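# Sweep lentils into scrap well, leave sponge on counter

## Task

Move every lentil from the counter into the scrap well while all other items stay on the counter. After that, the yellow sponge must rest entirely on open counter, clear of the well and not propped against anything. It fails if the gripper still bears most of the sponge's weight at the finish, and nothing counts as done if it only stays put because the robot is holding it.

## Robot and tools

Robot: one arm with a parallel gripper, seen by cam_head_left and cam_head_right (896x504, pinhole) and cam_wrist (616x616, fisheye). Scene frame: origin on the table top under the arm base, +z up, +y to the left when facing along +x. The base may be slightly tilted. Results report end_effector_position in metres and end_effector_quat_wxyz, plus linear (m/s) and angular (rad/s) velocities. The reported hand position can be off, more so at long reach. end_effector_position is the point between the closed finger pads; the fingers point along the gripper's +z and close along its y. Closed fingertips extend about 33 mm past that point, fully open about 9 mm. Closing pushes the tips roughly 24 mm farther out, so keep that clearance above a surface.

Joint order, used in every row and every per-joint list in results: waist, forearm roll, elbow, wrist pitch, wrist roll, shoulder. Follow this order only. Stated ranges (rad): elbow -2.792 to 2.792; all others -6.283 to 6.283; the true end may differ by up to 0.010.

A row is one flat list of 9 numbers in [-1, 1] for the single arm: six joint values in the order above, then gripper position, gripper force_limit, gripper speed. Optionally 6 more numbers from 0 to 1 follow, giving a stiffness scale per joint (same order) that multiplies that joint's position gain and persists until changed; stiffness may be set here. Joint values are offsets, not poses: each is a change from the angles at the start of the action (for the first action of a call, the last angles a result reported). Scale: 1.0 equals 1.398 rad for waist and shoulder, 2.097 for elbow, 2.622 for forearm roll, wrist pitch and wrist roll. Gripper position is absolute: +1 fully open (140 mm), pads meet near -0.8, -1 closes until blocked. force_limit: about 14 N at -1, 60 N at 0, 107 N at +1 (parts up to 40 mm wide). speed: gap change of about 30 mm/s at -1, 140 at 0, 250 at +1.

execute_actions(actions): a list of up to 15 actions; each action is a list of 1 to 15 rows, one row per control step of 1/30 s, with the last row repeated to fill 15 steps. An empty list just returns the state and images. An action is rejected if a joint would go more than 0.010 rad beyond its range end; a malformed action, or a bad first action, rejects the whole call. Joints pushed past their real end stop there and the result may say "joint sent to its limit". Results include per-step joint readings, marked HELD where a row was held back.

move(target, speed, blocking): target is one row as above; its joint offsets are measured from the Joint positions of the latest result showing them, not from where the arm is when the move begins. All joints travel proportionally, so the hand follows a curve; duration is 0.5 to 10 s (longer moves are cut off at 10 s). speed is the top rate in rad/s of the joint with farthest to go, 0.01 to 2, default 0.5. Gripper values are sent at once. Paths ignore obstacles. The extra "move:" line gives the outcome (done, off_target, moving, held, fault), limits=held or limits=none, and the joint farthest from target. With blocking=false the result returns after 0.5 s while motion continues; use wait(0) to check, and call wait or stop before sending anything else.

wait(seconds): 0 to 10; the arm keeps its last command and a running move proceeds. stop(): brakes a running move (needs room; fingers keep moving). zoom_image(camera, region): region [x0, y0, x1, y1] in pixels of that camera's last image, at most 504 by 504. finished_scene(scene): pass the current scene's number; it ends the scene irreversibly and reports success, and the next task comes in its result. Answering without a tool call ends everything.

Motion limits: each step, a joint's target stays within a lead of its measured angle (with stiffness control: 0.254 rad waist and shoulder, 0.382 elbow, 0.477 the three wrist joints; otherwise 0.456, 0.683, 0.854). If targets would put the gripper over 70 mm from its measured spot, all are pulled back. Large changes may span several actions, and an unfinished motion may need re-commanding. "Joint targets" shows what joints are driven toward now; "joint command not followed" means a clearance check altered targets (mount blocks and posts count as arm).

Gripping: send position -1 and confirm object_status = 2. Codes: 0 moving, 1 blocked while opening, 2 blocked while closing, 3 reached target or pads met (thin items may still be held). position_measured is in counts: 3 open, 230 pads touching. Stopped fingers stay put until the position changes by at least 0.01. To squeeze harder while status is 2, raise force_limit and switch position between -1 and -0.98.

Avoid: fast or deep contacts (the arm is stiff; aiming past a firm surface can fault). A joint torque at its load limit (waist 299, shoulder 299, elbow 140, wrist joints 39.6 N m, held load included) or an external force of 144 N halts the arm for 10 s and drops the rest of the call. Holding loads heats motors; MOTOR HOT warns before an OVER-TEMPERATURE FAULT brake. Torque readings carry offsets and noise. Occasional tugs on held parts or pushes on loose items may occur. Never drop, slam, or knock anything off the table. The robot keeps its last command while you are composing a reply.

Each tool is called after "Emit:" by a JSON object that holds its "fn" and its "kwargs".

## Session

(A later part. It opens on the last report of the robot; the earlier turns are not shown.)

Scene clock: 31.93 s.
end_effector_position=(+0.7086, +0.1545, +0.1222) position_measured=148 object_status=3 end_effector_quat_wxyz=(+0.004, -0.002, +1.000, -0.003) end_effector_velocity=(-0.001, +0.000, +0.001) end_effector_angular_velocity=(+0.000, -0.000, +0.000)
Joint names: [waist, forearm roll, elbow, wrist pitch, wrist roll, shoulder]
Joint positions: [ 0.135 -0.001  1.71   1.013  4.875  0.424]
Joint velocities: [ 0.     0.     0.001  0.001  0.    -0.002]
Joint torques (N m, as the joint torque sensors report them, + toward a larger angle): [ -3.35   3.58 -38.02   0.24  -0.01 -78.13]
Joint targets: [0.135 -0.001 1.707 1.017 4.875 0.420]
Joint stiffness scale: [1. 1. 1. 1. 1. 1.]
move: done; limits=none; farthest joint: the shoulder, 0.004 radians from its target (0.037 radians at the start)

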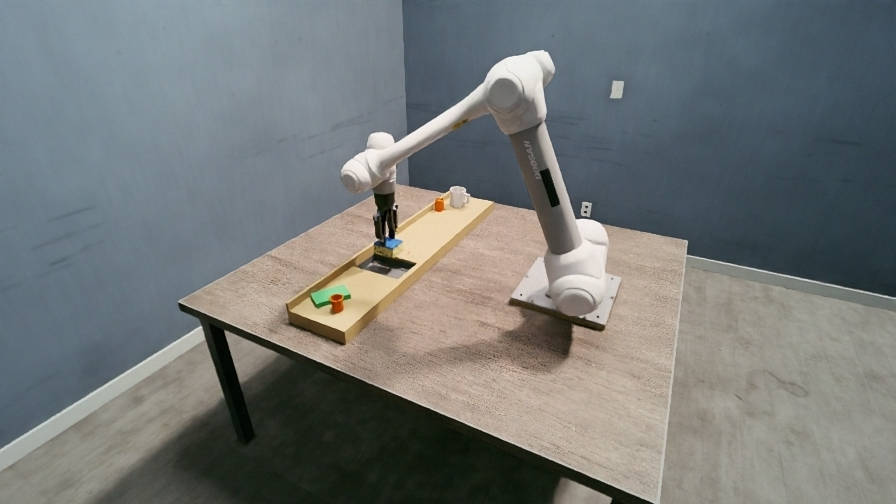

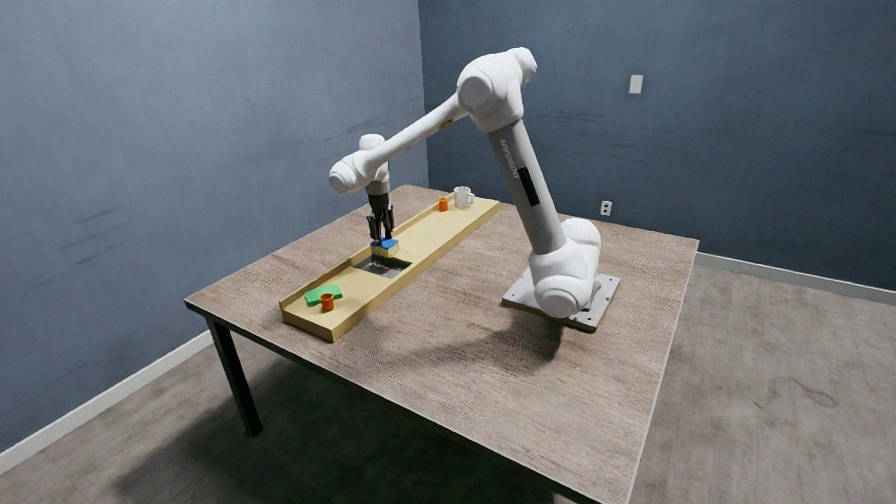

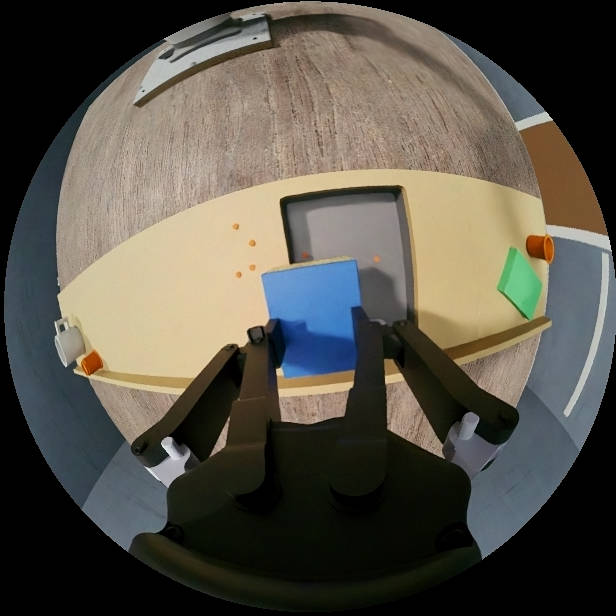

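Emit:
{"fn": "move", "kwargs": {"target": [-0.15,0,0.0845,-0.025,-0.078,-0.086,-0.15,-0.8,0], "speed": 0.4}}

Emit:
{"fn": "move", "kwargs": {"target": [0,0,0.0143,-0.0255,0,0.029,-0.15,-0.8,0], "speed": 0.1}}

Emit:
{"fn": "move", "kwargs": {"target": [0.152,0,-0.015,0.005,0.08,0.0165,-0.15,-0.8,0], "speed": 0.15}}

Emit:
{"fn": "move", "kwargs": {"target": [0,0,-0.017,0.031,0,-0.036,-0.15,-0.8,0], "speed": 0.2}}

Emit:
{"fn": "move", "kwargs": {"target": [-0.3,0,-0.02,0.003,0.42,0.024,-0.15,-0.8,0], "speed": 1}}

Emit:
{"fn": "zoom_image", "kwargs": {"camera": "cam_wrist", "region": [160, 30, 500, 370]}}

Scene clock: 37.97 s.
end_effector_position=(+0.6415, +0.0093, +0.1214) position_measured=148 object_status=3 end_effector_quat_wxyz=(+0.006, -0.001, +1.000, -0.002) end_effector_velocity=(+0.001, +0.000, +0.000) end_effector_angular_velocity=(+0.000, -0.003, +0.001)
Joint names: [waist, forearm roll, elbow, wrist pitch, wrist roll, shoulder]
Joint positions: [-0.071 -0.001  1.884  0.952  4.672  0.307]
Joint velocities: [-0.     0.001 -0.001 -0.002 -0.002 -0.   ]
Joint torques (N m, as the joint torque sensors report them, + toward a larger angle): [ -2.75   3.73 -36.93   0.13  -0.8  -63.52]
Joint targets: [-0.075 -0.001 1.888 0.948 4.670 0.303]
Joint stiffness scale: [1. 1. 1. 1. 1. 1.]
move: done; limits=none; farthest joint: the wrist pitch, 0.004 radians from its target (0.066 radians at the start)

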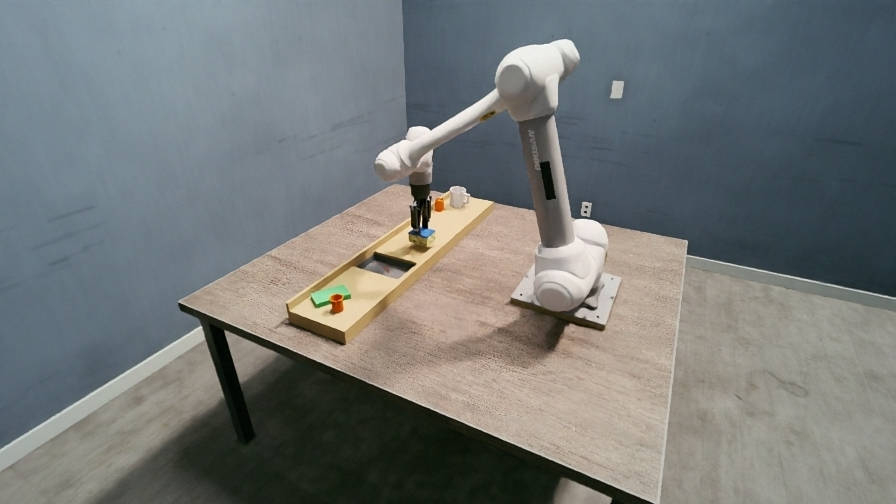

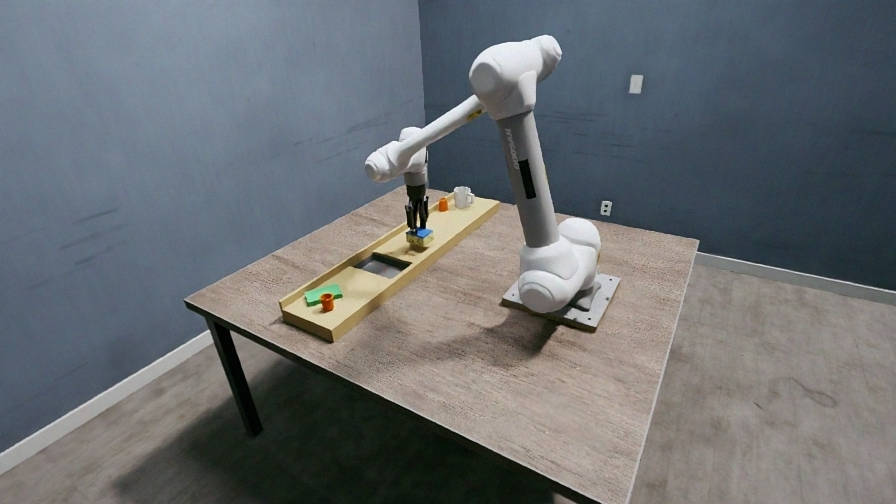

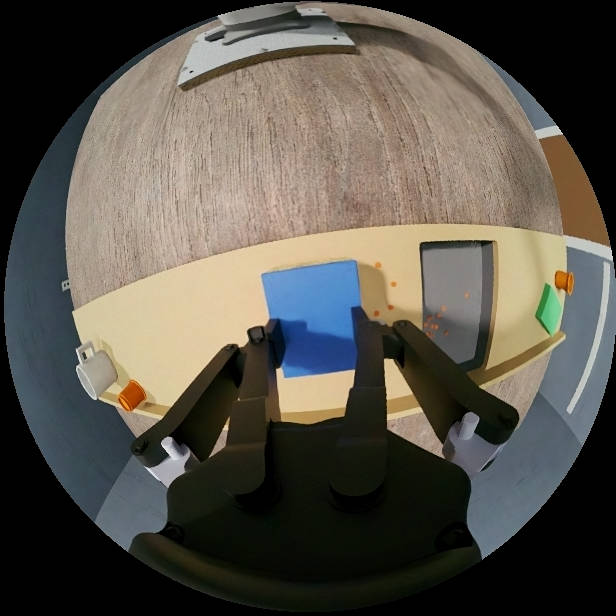

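Scene clock: 38.97 s.
end_effector_position=(+0.6424, +0.0092, +0.0863) position_measured=148 object_status=3 end_effector_quat_wxyz=(+0.006, -0.001, +1.000, -0.002) end_effector_velocity=(+0.001, -0.000, +0.000) end_effector_angular_velocity=(-0.001, -0.002, +0.001)
Joint names: [waist, forearm roll, elbow, wrist pitch, wrist roll, shoulder]
Joint positions: [-0.071 -0.001  1.91   0.889  4.672  0.344]
Joint velocities: [-0.    -0.001 -0.001 -0.001 -0.     0.   ]
Joint torques (N m, as the joint torque sensors report them, + toward a larger angle): [ -3.82   3.28 -33.1    0.48  -0.16 -65.77]
Joint targets: [-0.071 -0.001 1.914 0.885 4.672 0.347]
Joint stiffness scale: [1. 1. 1. 1. 1. 1.]
move: done; limits=none; farthest joint: the shoulder, 0.004 radians from its target (0.041 radians at the start)

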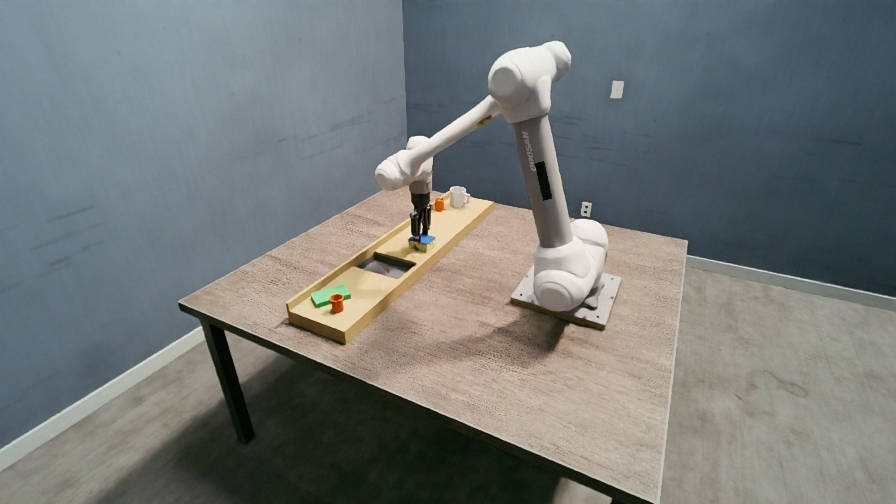

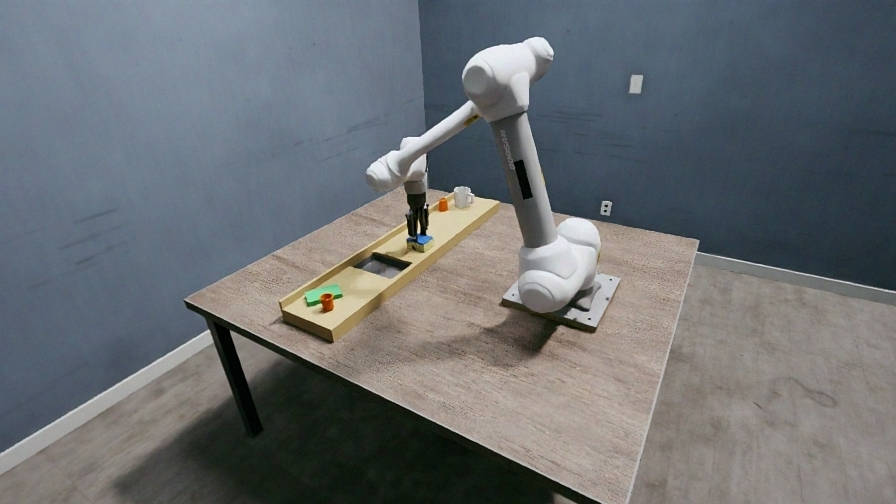

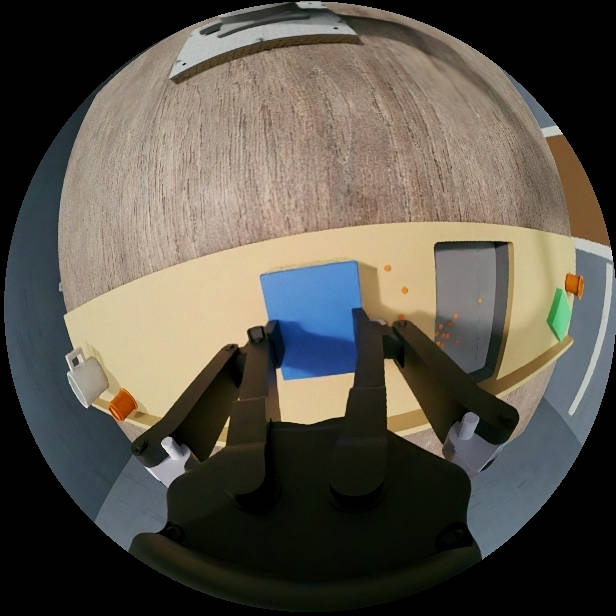

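Scene clock: 40.77 s.
end_effector_position=(+0.6405, +0.1446, +0.0854) position_measured=148 object_status=3 end_effector_quat_wxyz=(+0.006, -0.001, +1.000, -0.002) end_effector_velocity=(+0.000, -0.000, -0.000) end_effector_angular_velocity=(-0.001, +0.000, -0.001)
Joint names: [waist, forearm roll, elbow, wrist pitch, wrist roll, shoulder]
Joint positions: [ 0.137 -0.001  1.882  0.898  4.88   0.363]
Joint velocities: [ 0.    -0.001 -0.001  0.     0.001  0.001]
Joint torques (N m, as the joint torque sensors report them, + toward a larger angle): [ -3.05   3.88 -35.52   0.31  -0.16 -69.33]
Joint targets: [0.141 -0.001 1.878 0.902 4.882 0.367]
Joint stiffness scale: [1. 1. 1. 1. 1. 1.]
move: done; limits=none; farthest joint: the waist, 0.004 radians from its target (0.213 radians at the start)

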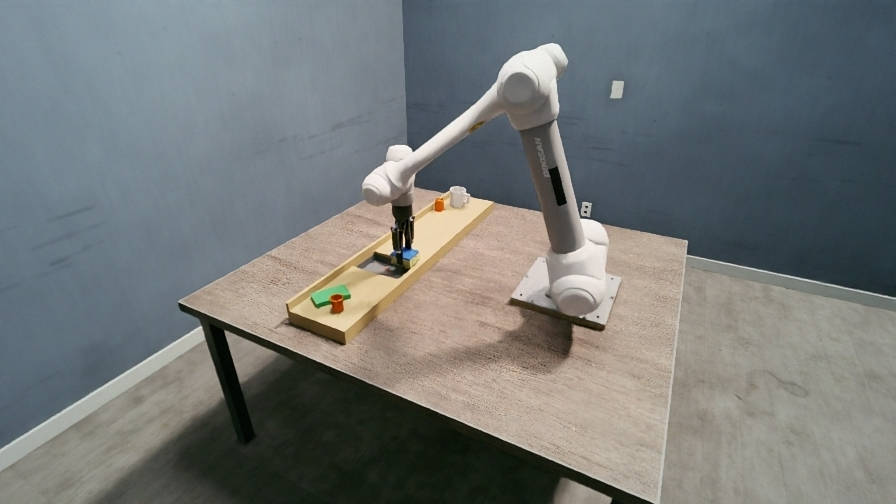

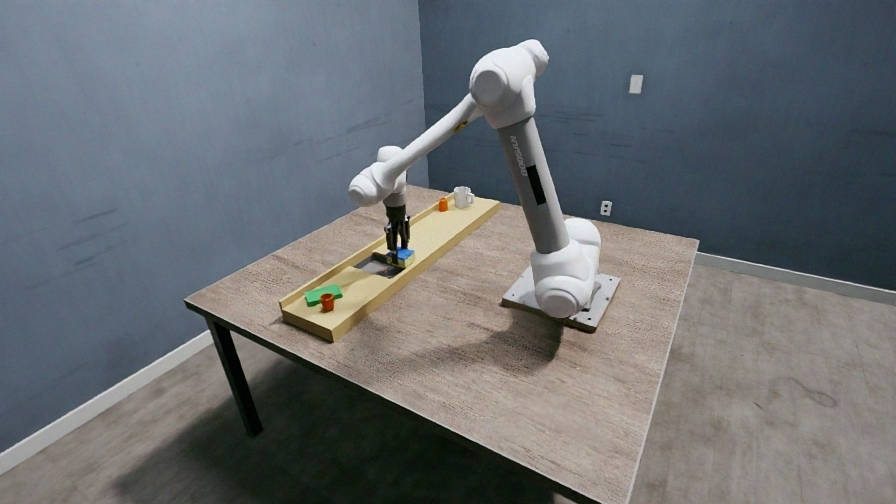

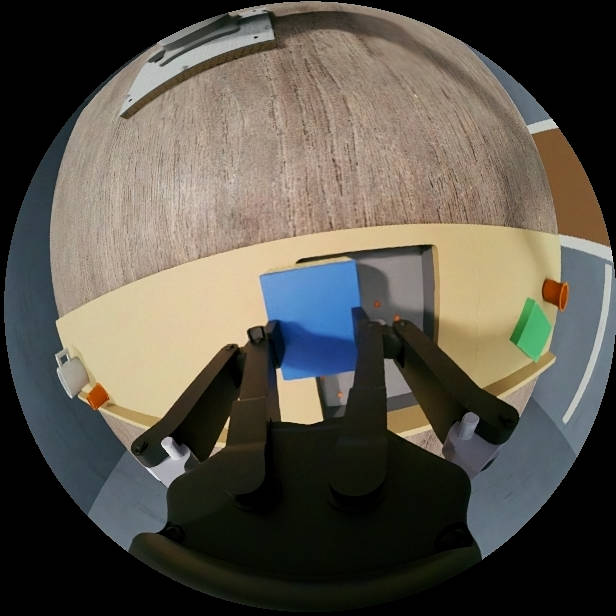

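Scene clock: 41.60 s.
end_effector_position=(+0.6392, +0.1447, +0.1305) position_measured=148 object_status=3 end_effector_quat_wxyz=(+0.007, -0.001, +1.000, -0.002) end_effector_velocity=(+0.000, +0.001, +0.001) end_effector_angular_velocity=(+0.002, -0.000, -0.000)
Joint names: [waist, forearm roll, elbow, wrist pitch, wrist roll, shoulder]
Joint positions: [ 0.137 -0.001  1.85   0.975  4.88   0.316]
Joint velocities: [ 0.001  0.002 -0.001  0.001 -0.    -0.001]
Joint torques (N m, as the joint torque sensors report them, + toward a larger angle): [ -2.24   3.53 -37.91   0.28  -0.27 -68.05]
Joint targets: [0.137 -0.001 1.846 0.980 4.880 0.313]
Joint stiffness scale: [1. 1. 1. 1. 1. 1.]
move: done; limits=none; farthest joint: the wrist pitch, 0.004 radians from its target (0.081 radians at the start)

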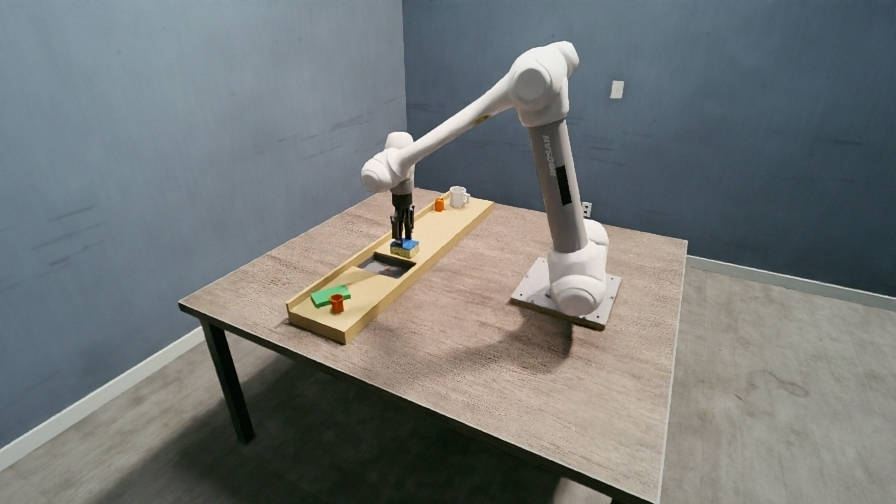

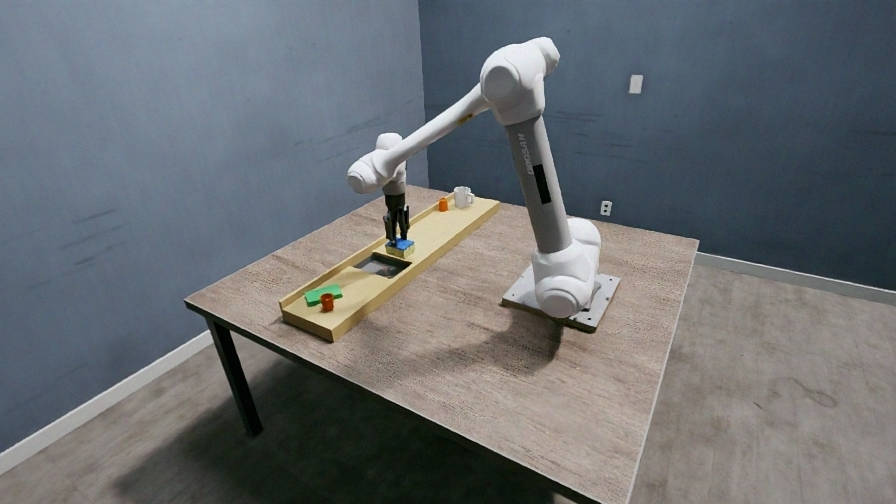

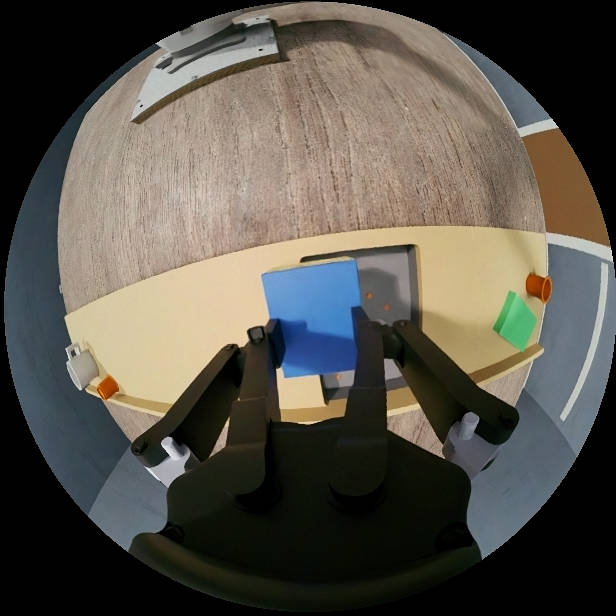

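Scene clock: 43.33 s.
end_effector_position=(+0.6639, -0.1317, +0.1297) position_measured=148 object_status=3 end_effector_quat_wxyz=(+0.008, +0.686, +0.727, +0.004) end_effector_velocity=(+0.000, -0.000, +0.000) end_effector_angular_velocity=(-0.000, -0.001, -0.001)
Joint names: [waist, forearm roll, elbow, wrist pitch, wrist roll, shoulder]
Joint positions: [-0.279 -0.001  1.812  0.979  5.978  0.346]
Joint velocities: [-0.    -0.    -0.001  0.     0.001  0.   ]
Joint torques (N m, as the joint torque sensors report them, + toward a larger angle): [ -1.43   3.54 -36.55   0.46  -0.35 -68.73]
Joint targets: [-0.282 -0.001 1.808 0.983 5.981 0.350]
Joint stiffness scale: [1. 1. 1. 1. 1. 1.]
move: done; limits=none; farthest joint: the waist, 0.004 radians from its target (0.420 radians at the start)

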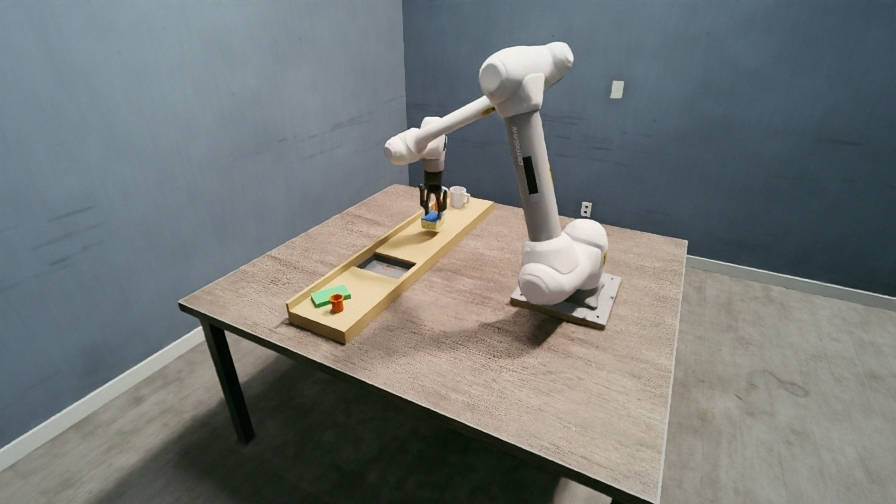

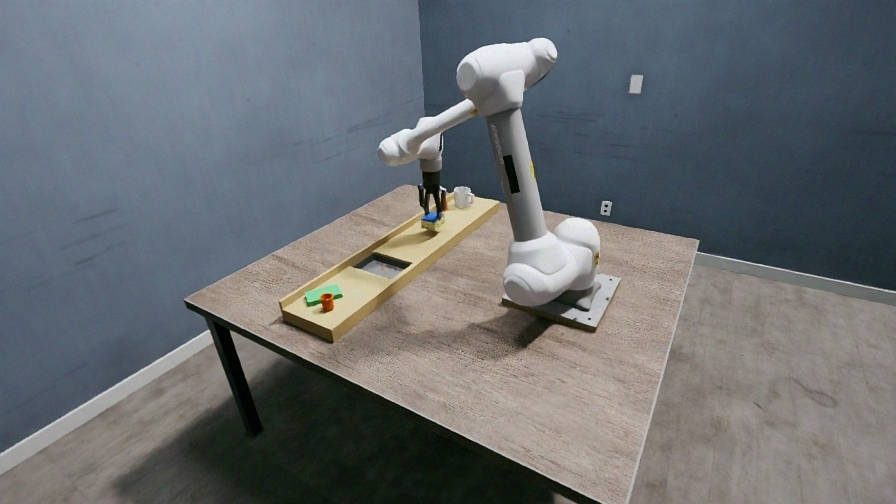

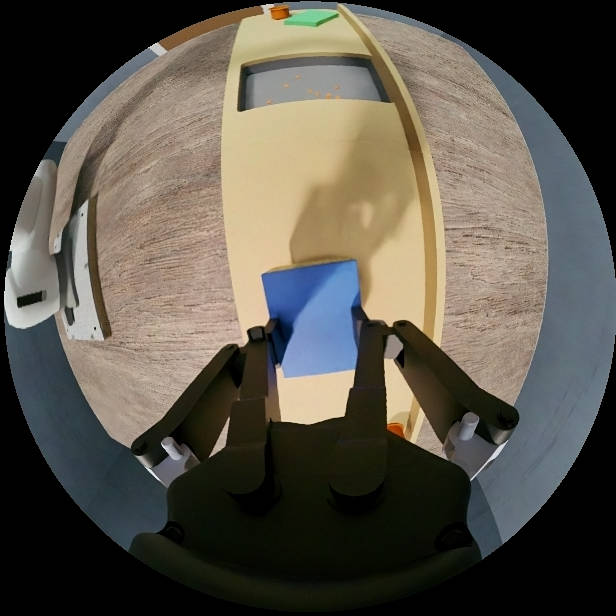

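Region (160, 30, 500, 370) of cam_wrist's 616x616 image, scaled by 1.482, with more detail than that image has.

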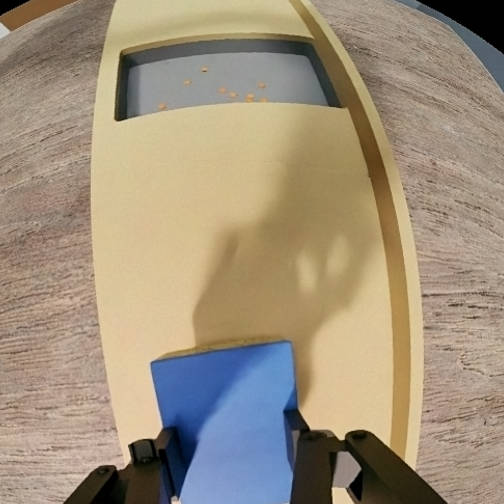

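Emit:
{"fn": "move", "kwargs": {"target": [0,0,0.0162,-0.0275,0,0.033,-0.15,-0.8,0], "speed": 0.1}}

Emit:
{"fn": "move", "kwargs": {"target": [0,0,0,0,0,0,0.6,-0.8,0]}}

Emit:
{"fn": "move", "kwargs": {"target": [0,0,-0.03,0.055,0,-0.06,0.6,-0.8,0], "speed": 0.3}}

Emit:
{"fn": "zoom_image", "kwargs": {"camera": "cam_wrist", "region": [180, 90, 480, 430]}}

Scene clock: 46.93 s.
end_effector_position=(+0.6639, -0.1317, +0.0874) position_measured=148 object_status=3 end_effector_quat_wxyz=(+0.006, +0.686, +0.727, +0.003) end_effector_velocity=(+0.001, +0.000, +0.001) end_effector_angular_velocity=(+0.001, -0.002, -0.001)
Joint names: [waist, forearm roll, elbow, wrist pitch, wrist roll, shoulder]
Joint positions: [-0.279 -0.001  1.842  0.911  5.979  0.388]
Joint velocities: [ 0.     0.002  0.    -0.001  0.    -0.001]
Joint torques (N m, as the joint torque sensors report them, + toward a larger angle): [ -0.66   3.63 -34.8    0.07  -0.18 -70.17]
Joint targets: [-0.279 -0.001 1.846 0.907 5.978 0.392]
Joint stiffness scale: [1. 1. 1. 1. 1. 1.]
move: done; limits=none; farthest joint: the shoulder, 0.004 radians from its target (0.046 radians at the start)

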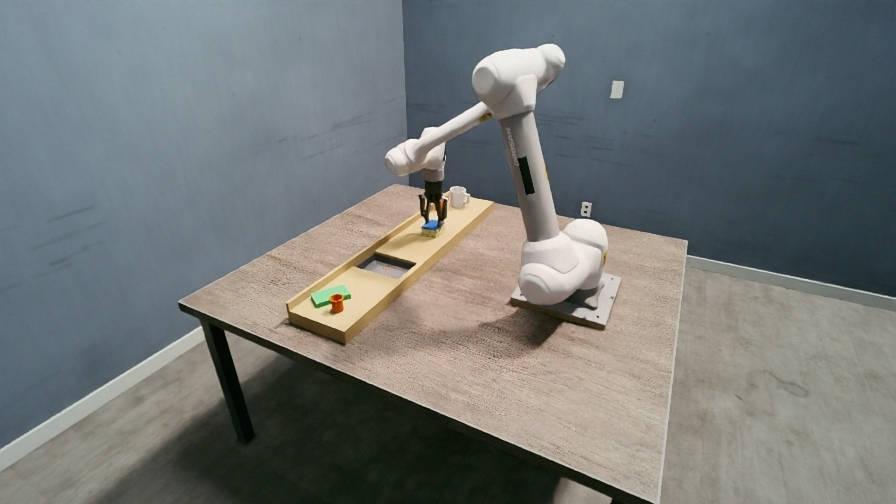

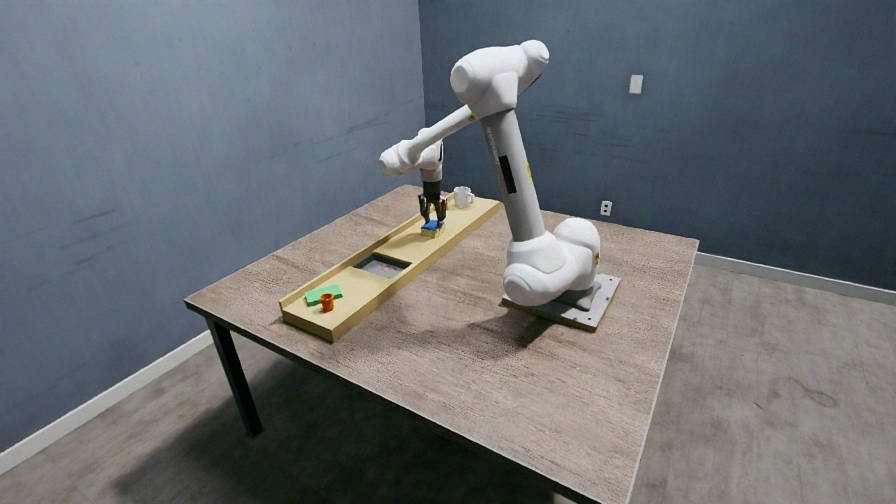

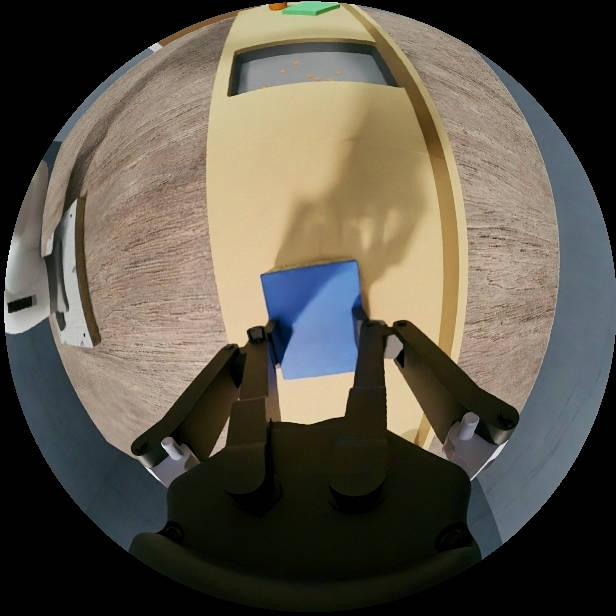

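Scene clock: 47.60 s.
end_effector_position=(+0.6639, -0.1317, +0.0874) position_measured=53 object_status=3 end_effector_quat_wxyz=(+0.006, +0.686, +0.727, +0.003) end_effector_velocity=(-0.001, +0.000, +0.000) end_effector_angular_velocity=(-0.000, +0.001, +0.000)
Joint names: [waist, forearm roll, elbow, wrist pitch, wrist roll, shoulder]
Joint positions: [-0.279 -0.001  1.842  0.911  5.979  0.388]
Joint velocities: [-0.    -0.001  0.001  0.001 -0.    -0.001]
Joint torques (N m, as the joint torque sensors report them, + toward a larger angle): [  1.11   3.56 -35.63   0.45  -0.43 -72.93]
Joint targets: [-0.279 -0.001 1.842 0.911 5.979 0.388]
Joint stiffness scale: [1. 1. 1. 1. 1. 1.]
move: done; limits=none; farthest joint: the waist, 0.000 radians from its target (0.000 radians at the start)

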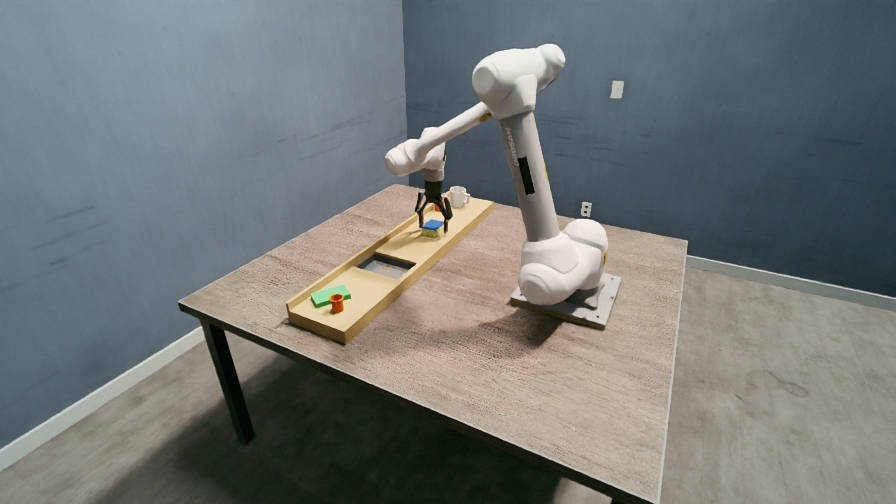

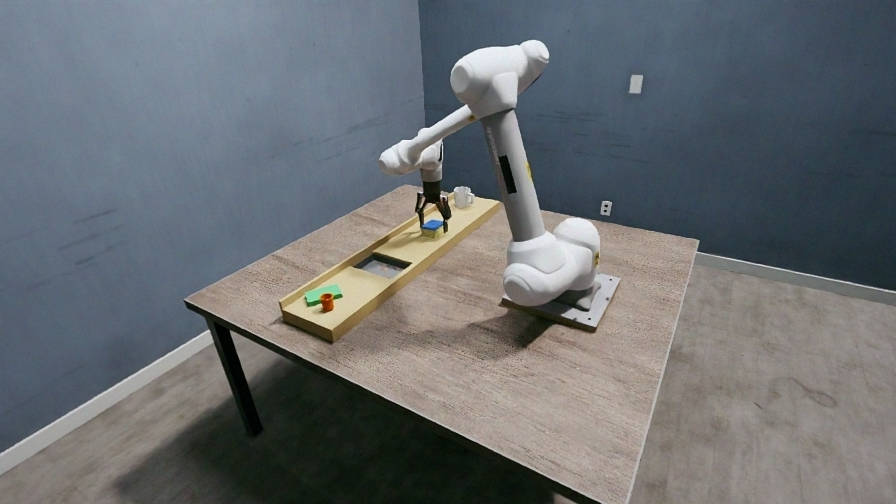

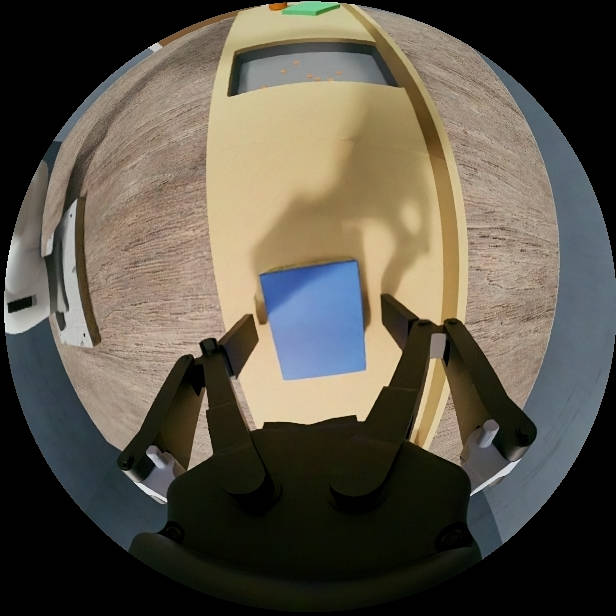

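Scene clock: 48.53 s.
end_effector_position=(+0.6594, -0.1306, +0.1693) position_measured=53 object_status=3 end_effector_quat_wxyz=(+0.006, +0.686, +0.727, +0.003) end_effector_velocity=(-0.000, -0.000, +0.000) end_effector_angular_velocity=(-0.001, +0.001, +0.001)
Joint names: [waist, forearm roll, elbow, wrist pitch, wrist roll, shoulder]
Joint positions: [-0.279 -0.001  1.782  1.051  5.979  0.308]
Joint velocities: [ 0.    -0.001 -0.001  0.001 -0.    -0.   ]
Joint torques (N m, as the joint torque sensors report them, + toward a larger angle): [ -4.37   3.84 -38.82   0.51  -0.52 -65.67]
Joint targets: [-0.279 -0.001 1.779 1.055 5.979 0.305]
Joint stiffness scale: [1. 1. 1. 1. 1. 1.]
move: done; limits=none; farthest joint: the shoulder, 0.004 radians from its target (0.084 radians at the start)

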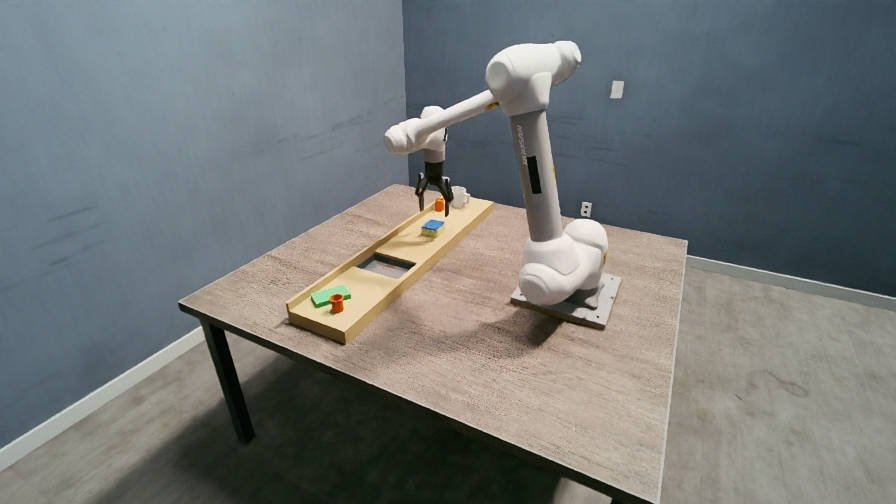

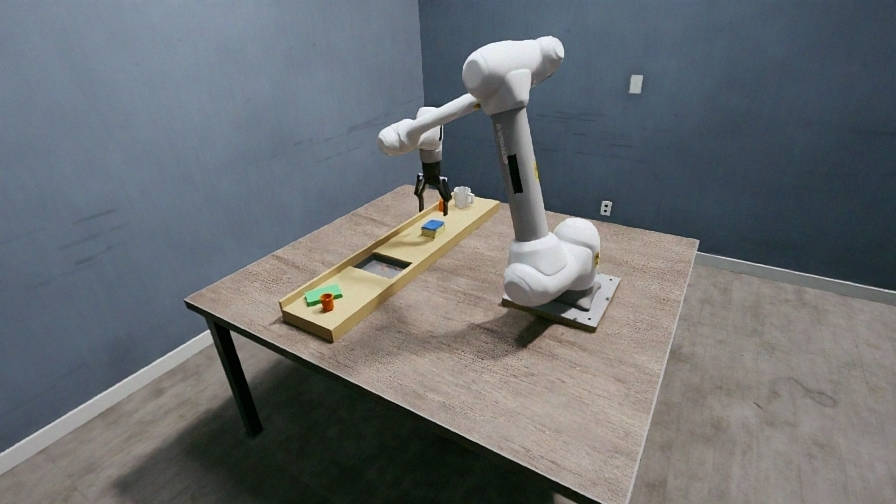

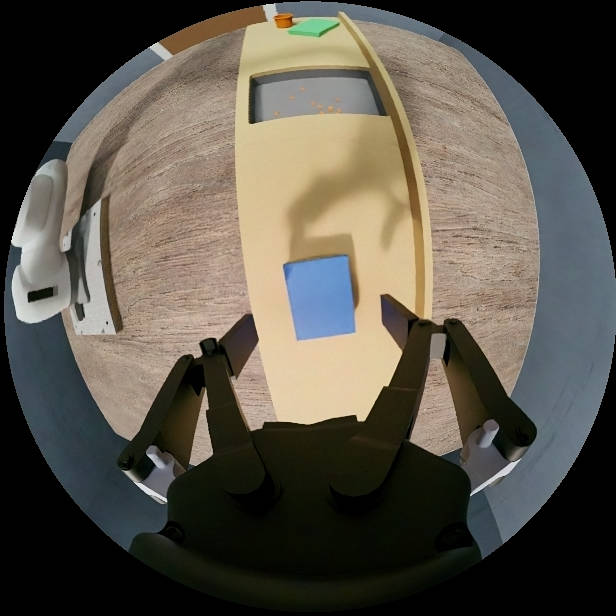

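Region (180, 90, 480, 430) of cam_wrist's 616x616 image, scaled by 1.482, with more detail than that image has; it fills the left 445 columns of this view, and the rest is white.

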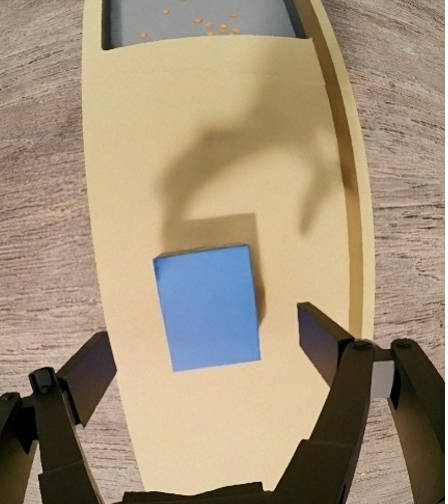

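Emit:
{"fn": "execute_actions", "kwargs": {"actions": []}}

Emit:
{"fn": "finished_scene", "kwargs": {"scene": 2}}

Scene clock: 51.87 s.
end_effector_position=(+0.6594, -0.1306, +0.1693) position_measured=53 object_status=3 end_effector_quat_wxyz=(+0.006, +0.686, +0.727, +0.003) end_effector_velocity=(+0.000, -0.000, -0.001) end_effector_angular_velocity=(-0.000, +0.001, +0.000)
Joint names: [waist, forearm roll, elbow, wrist pitch, wrist roll, shoulder]
Joint positions: [-0.279 -0.001  1.782  1.051  5.979  0.308]
Joint velocities: [-0.    -0.     0.    -0.    -0.     0.001]
Joint torques (N m, as the joint torque sensors report them, + toward a larger angle): [ -2.87   3.93 -39.11   0.48  -0.09 -68.31]
Joint targets: [-0.279 -0.001 1.779 1.055 5.979 0.305]
Joint stiffness scale: [1. 1. 1. 1. 1. 1.]

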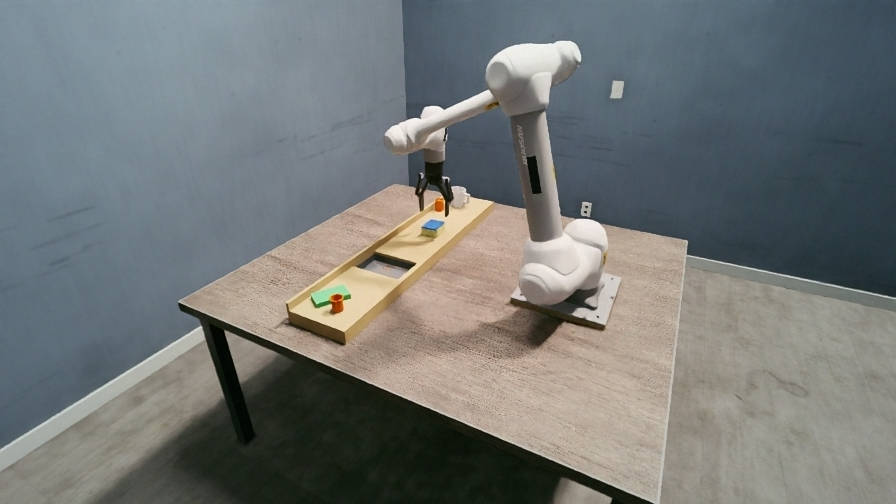

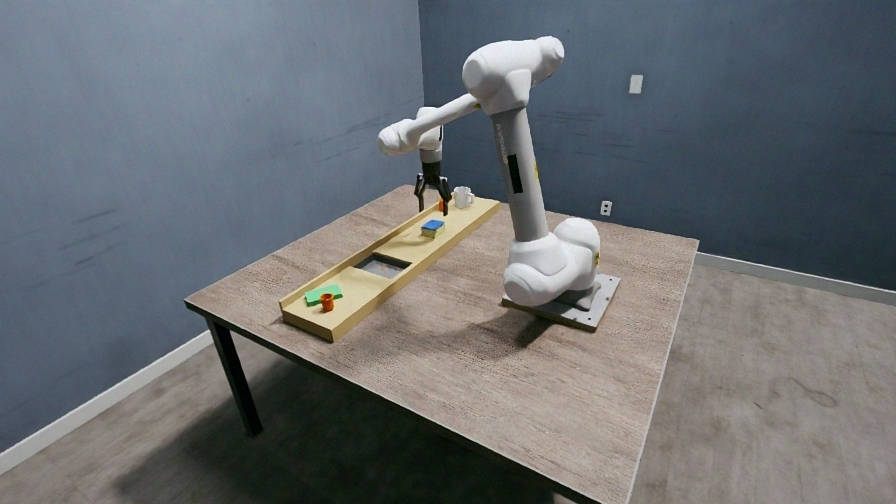

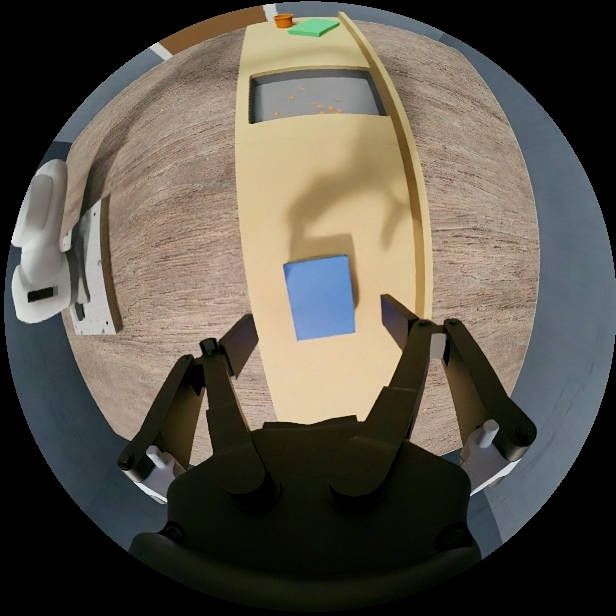

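The scene is finished: the task was done.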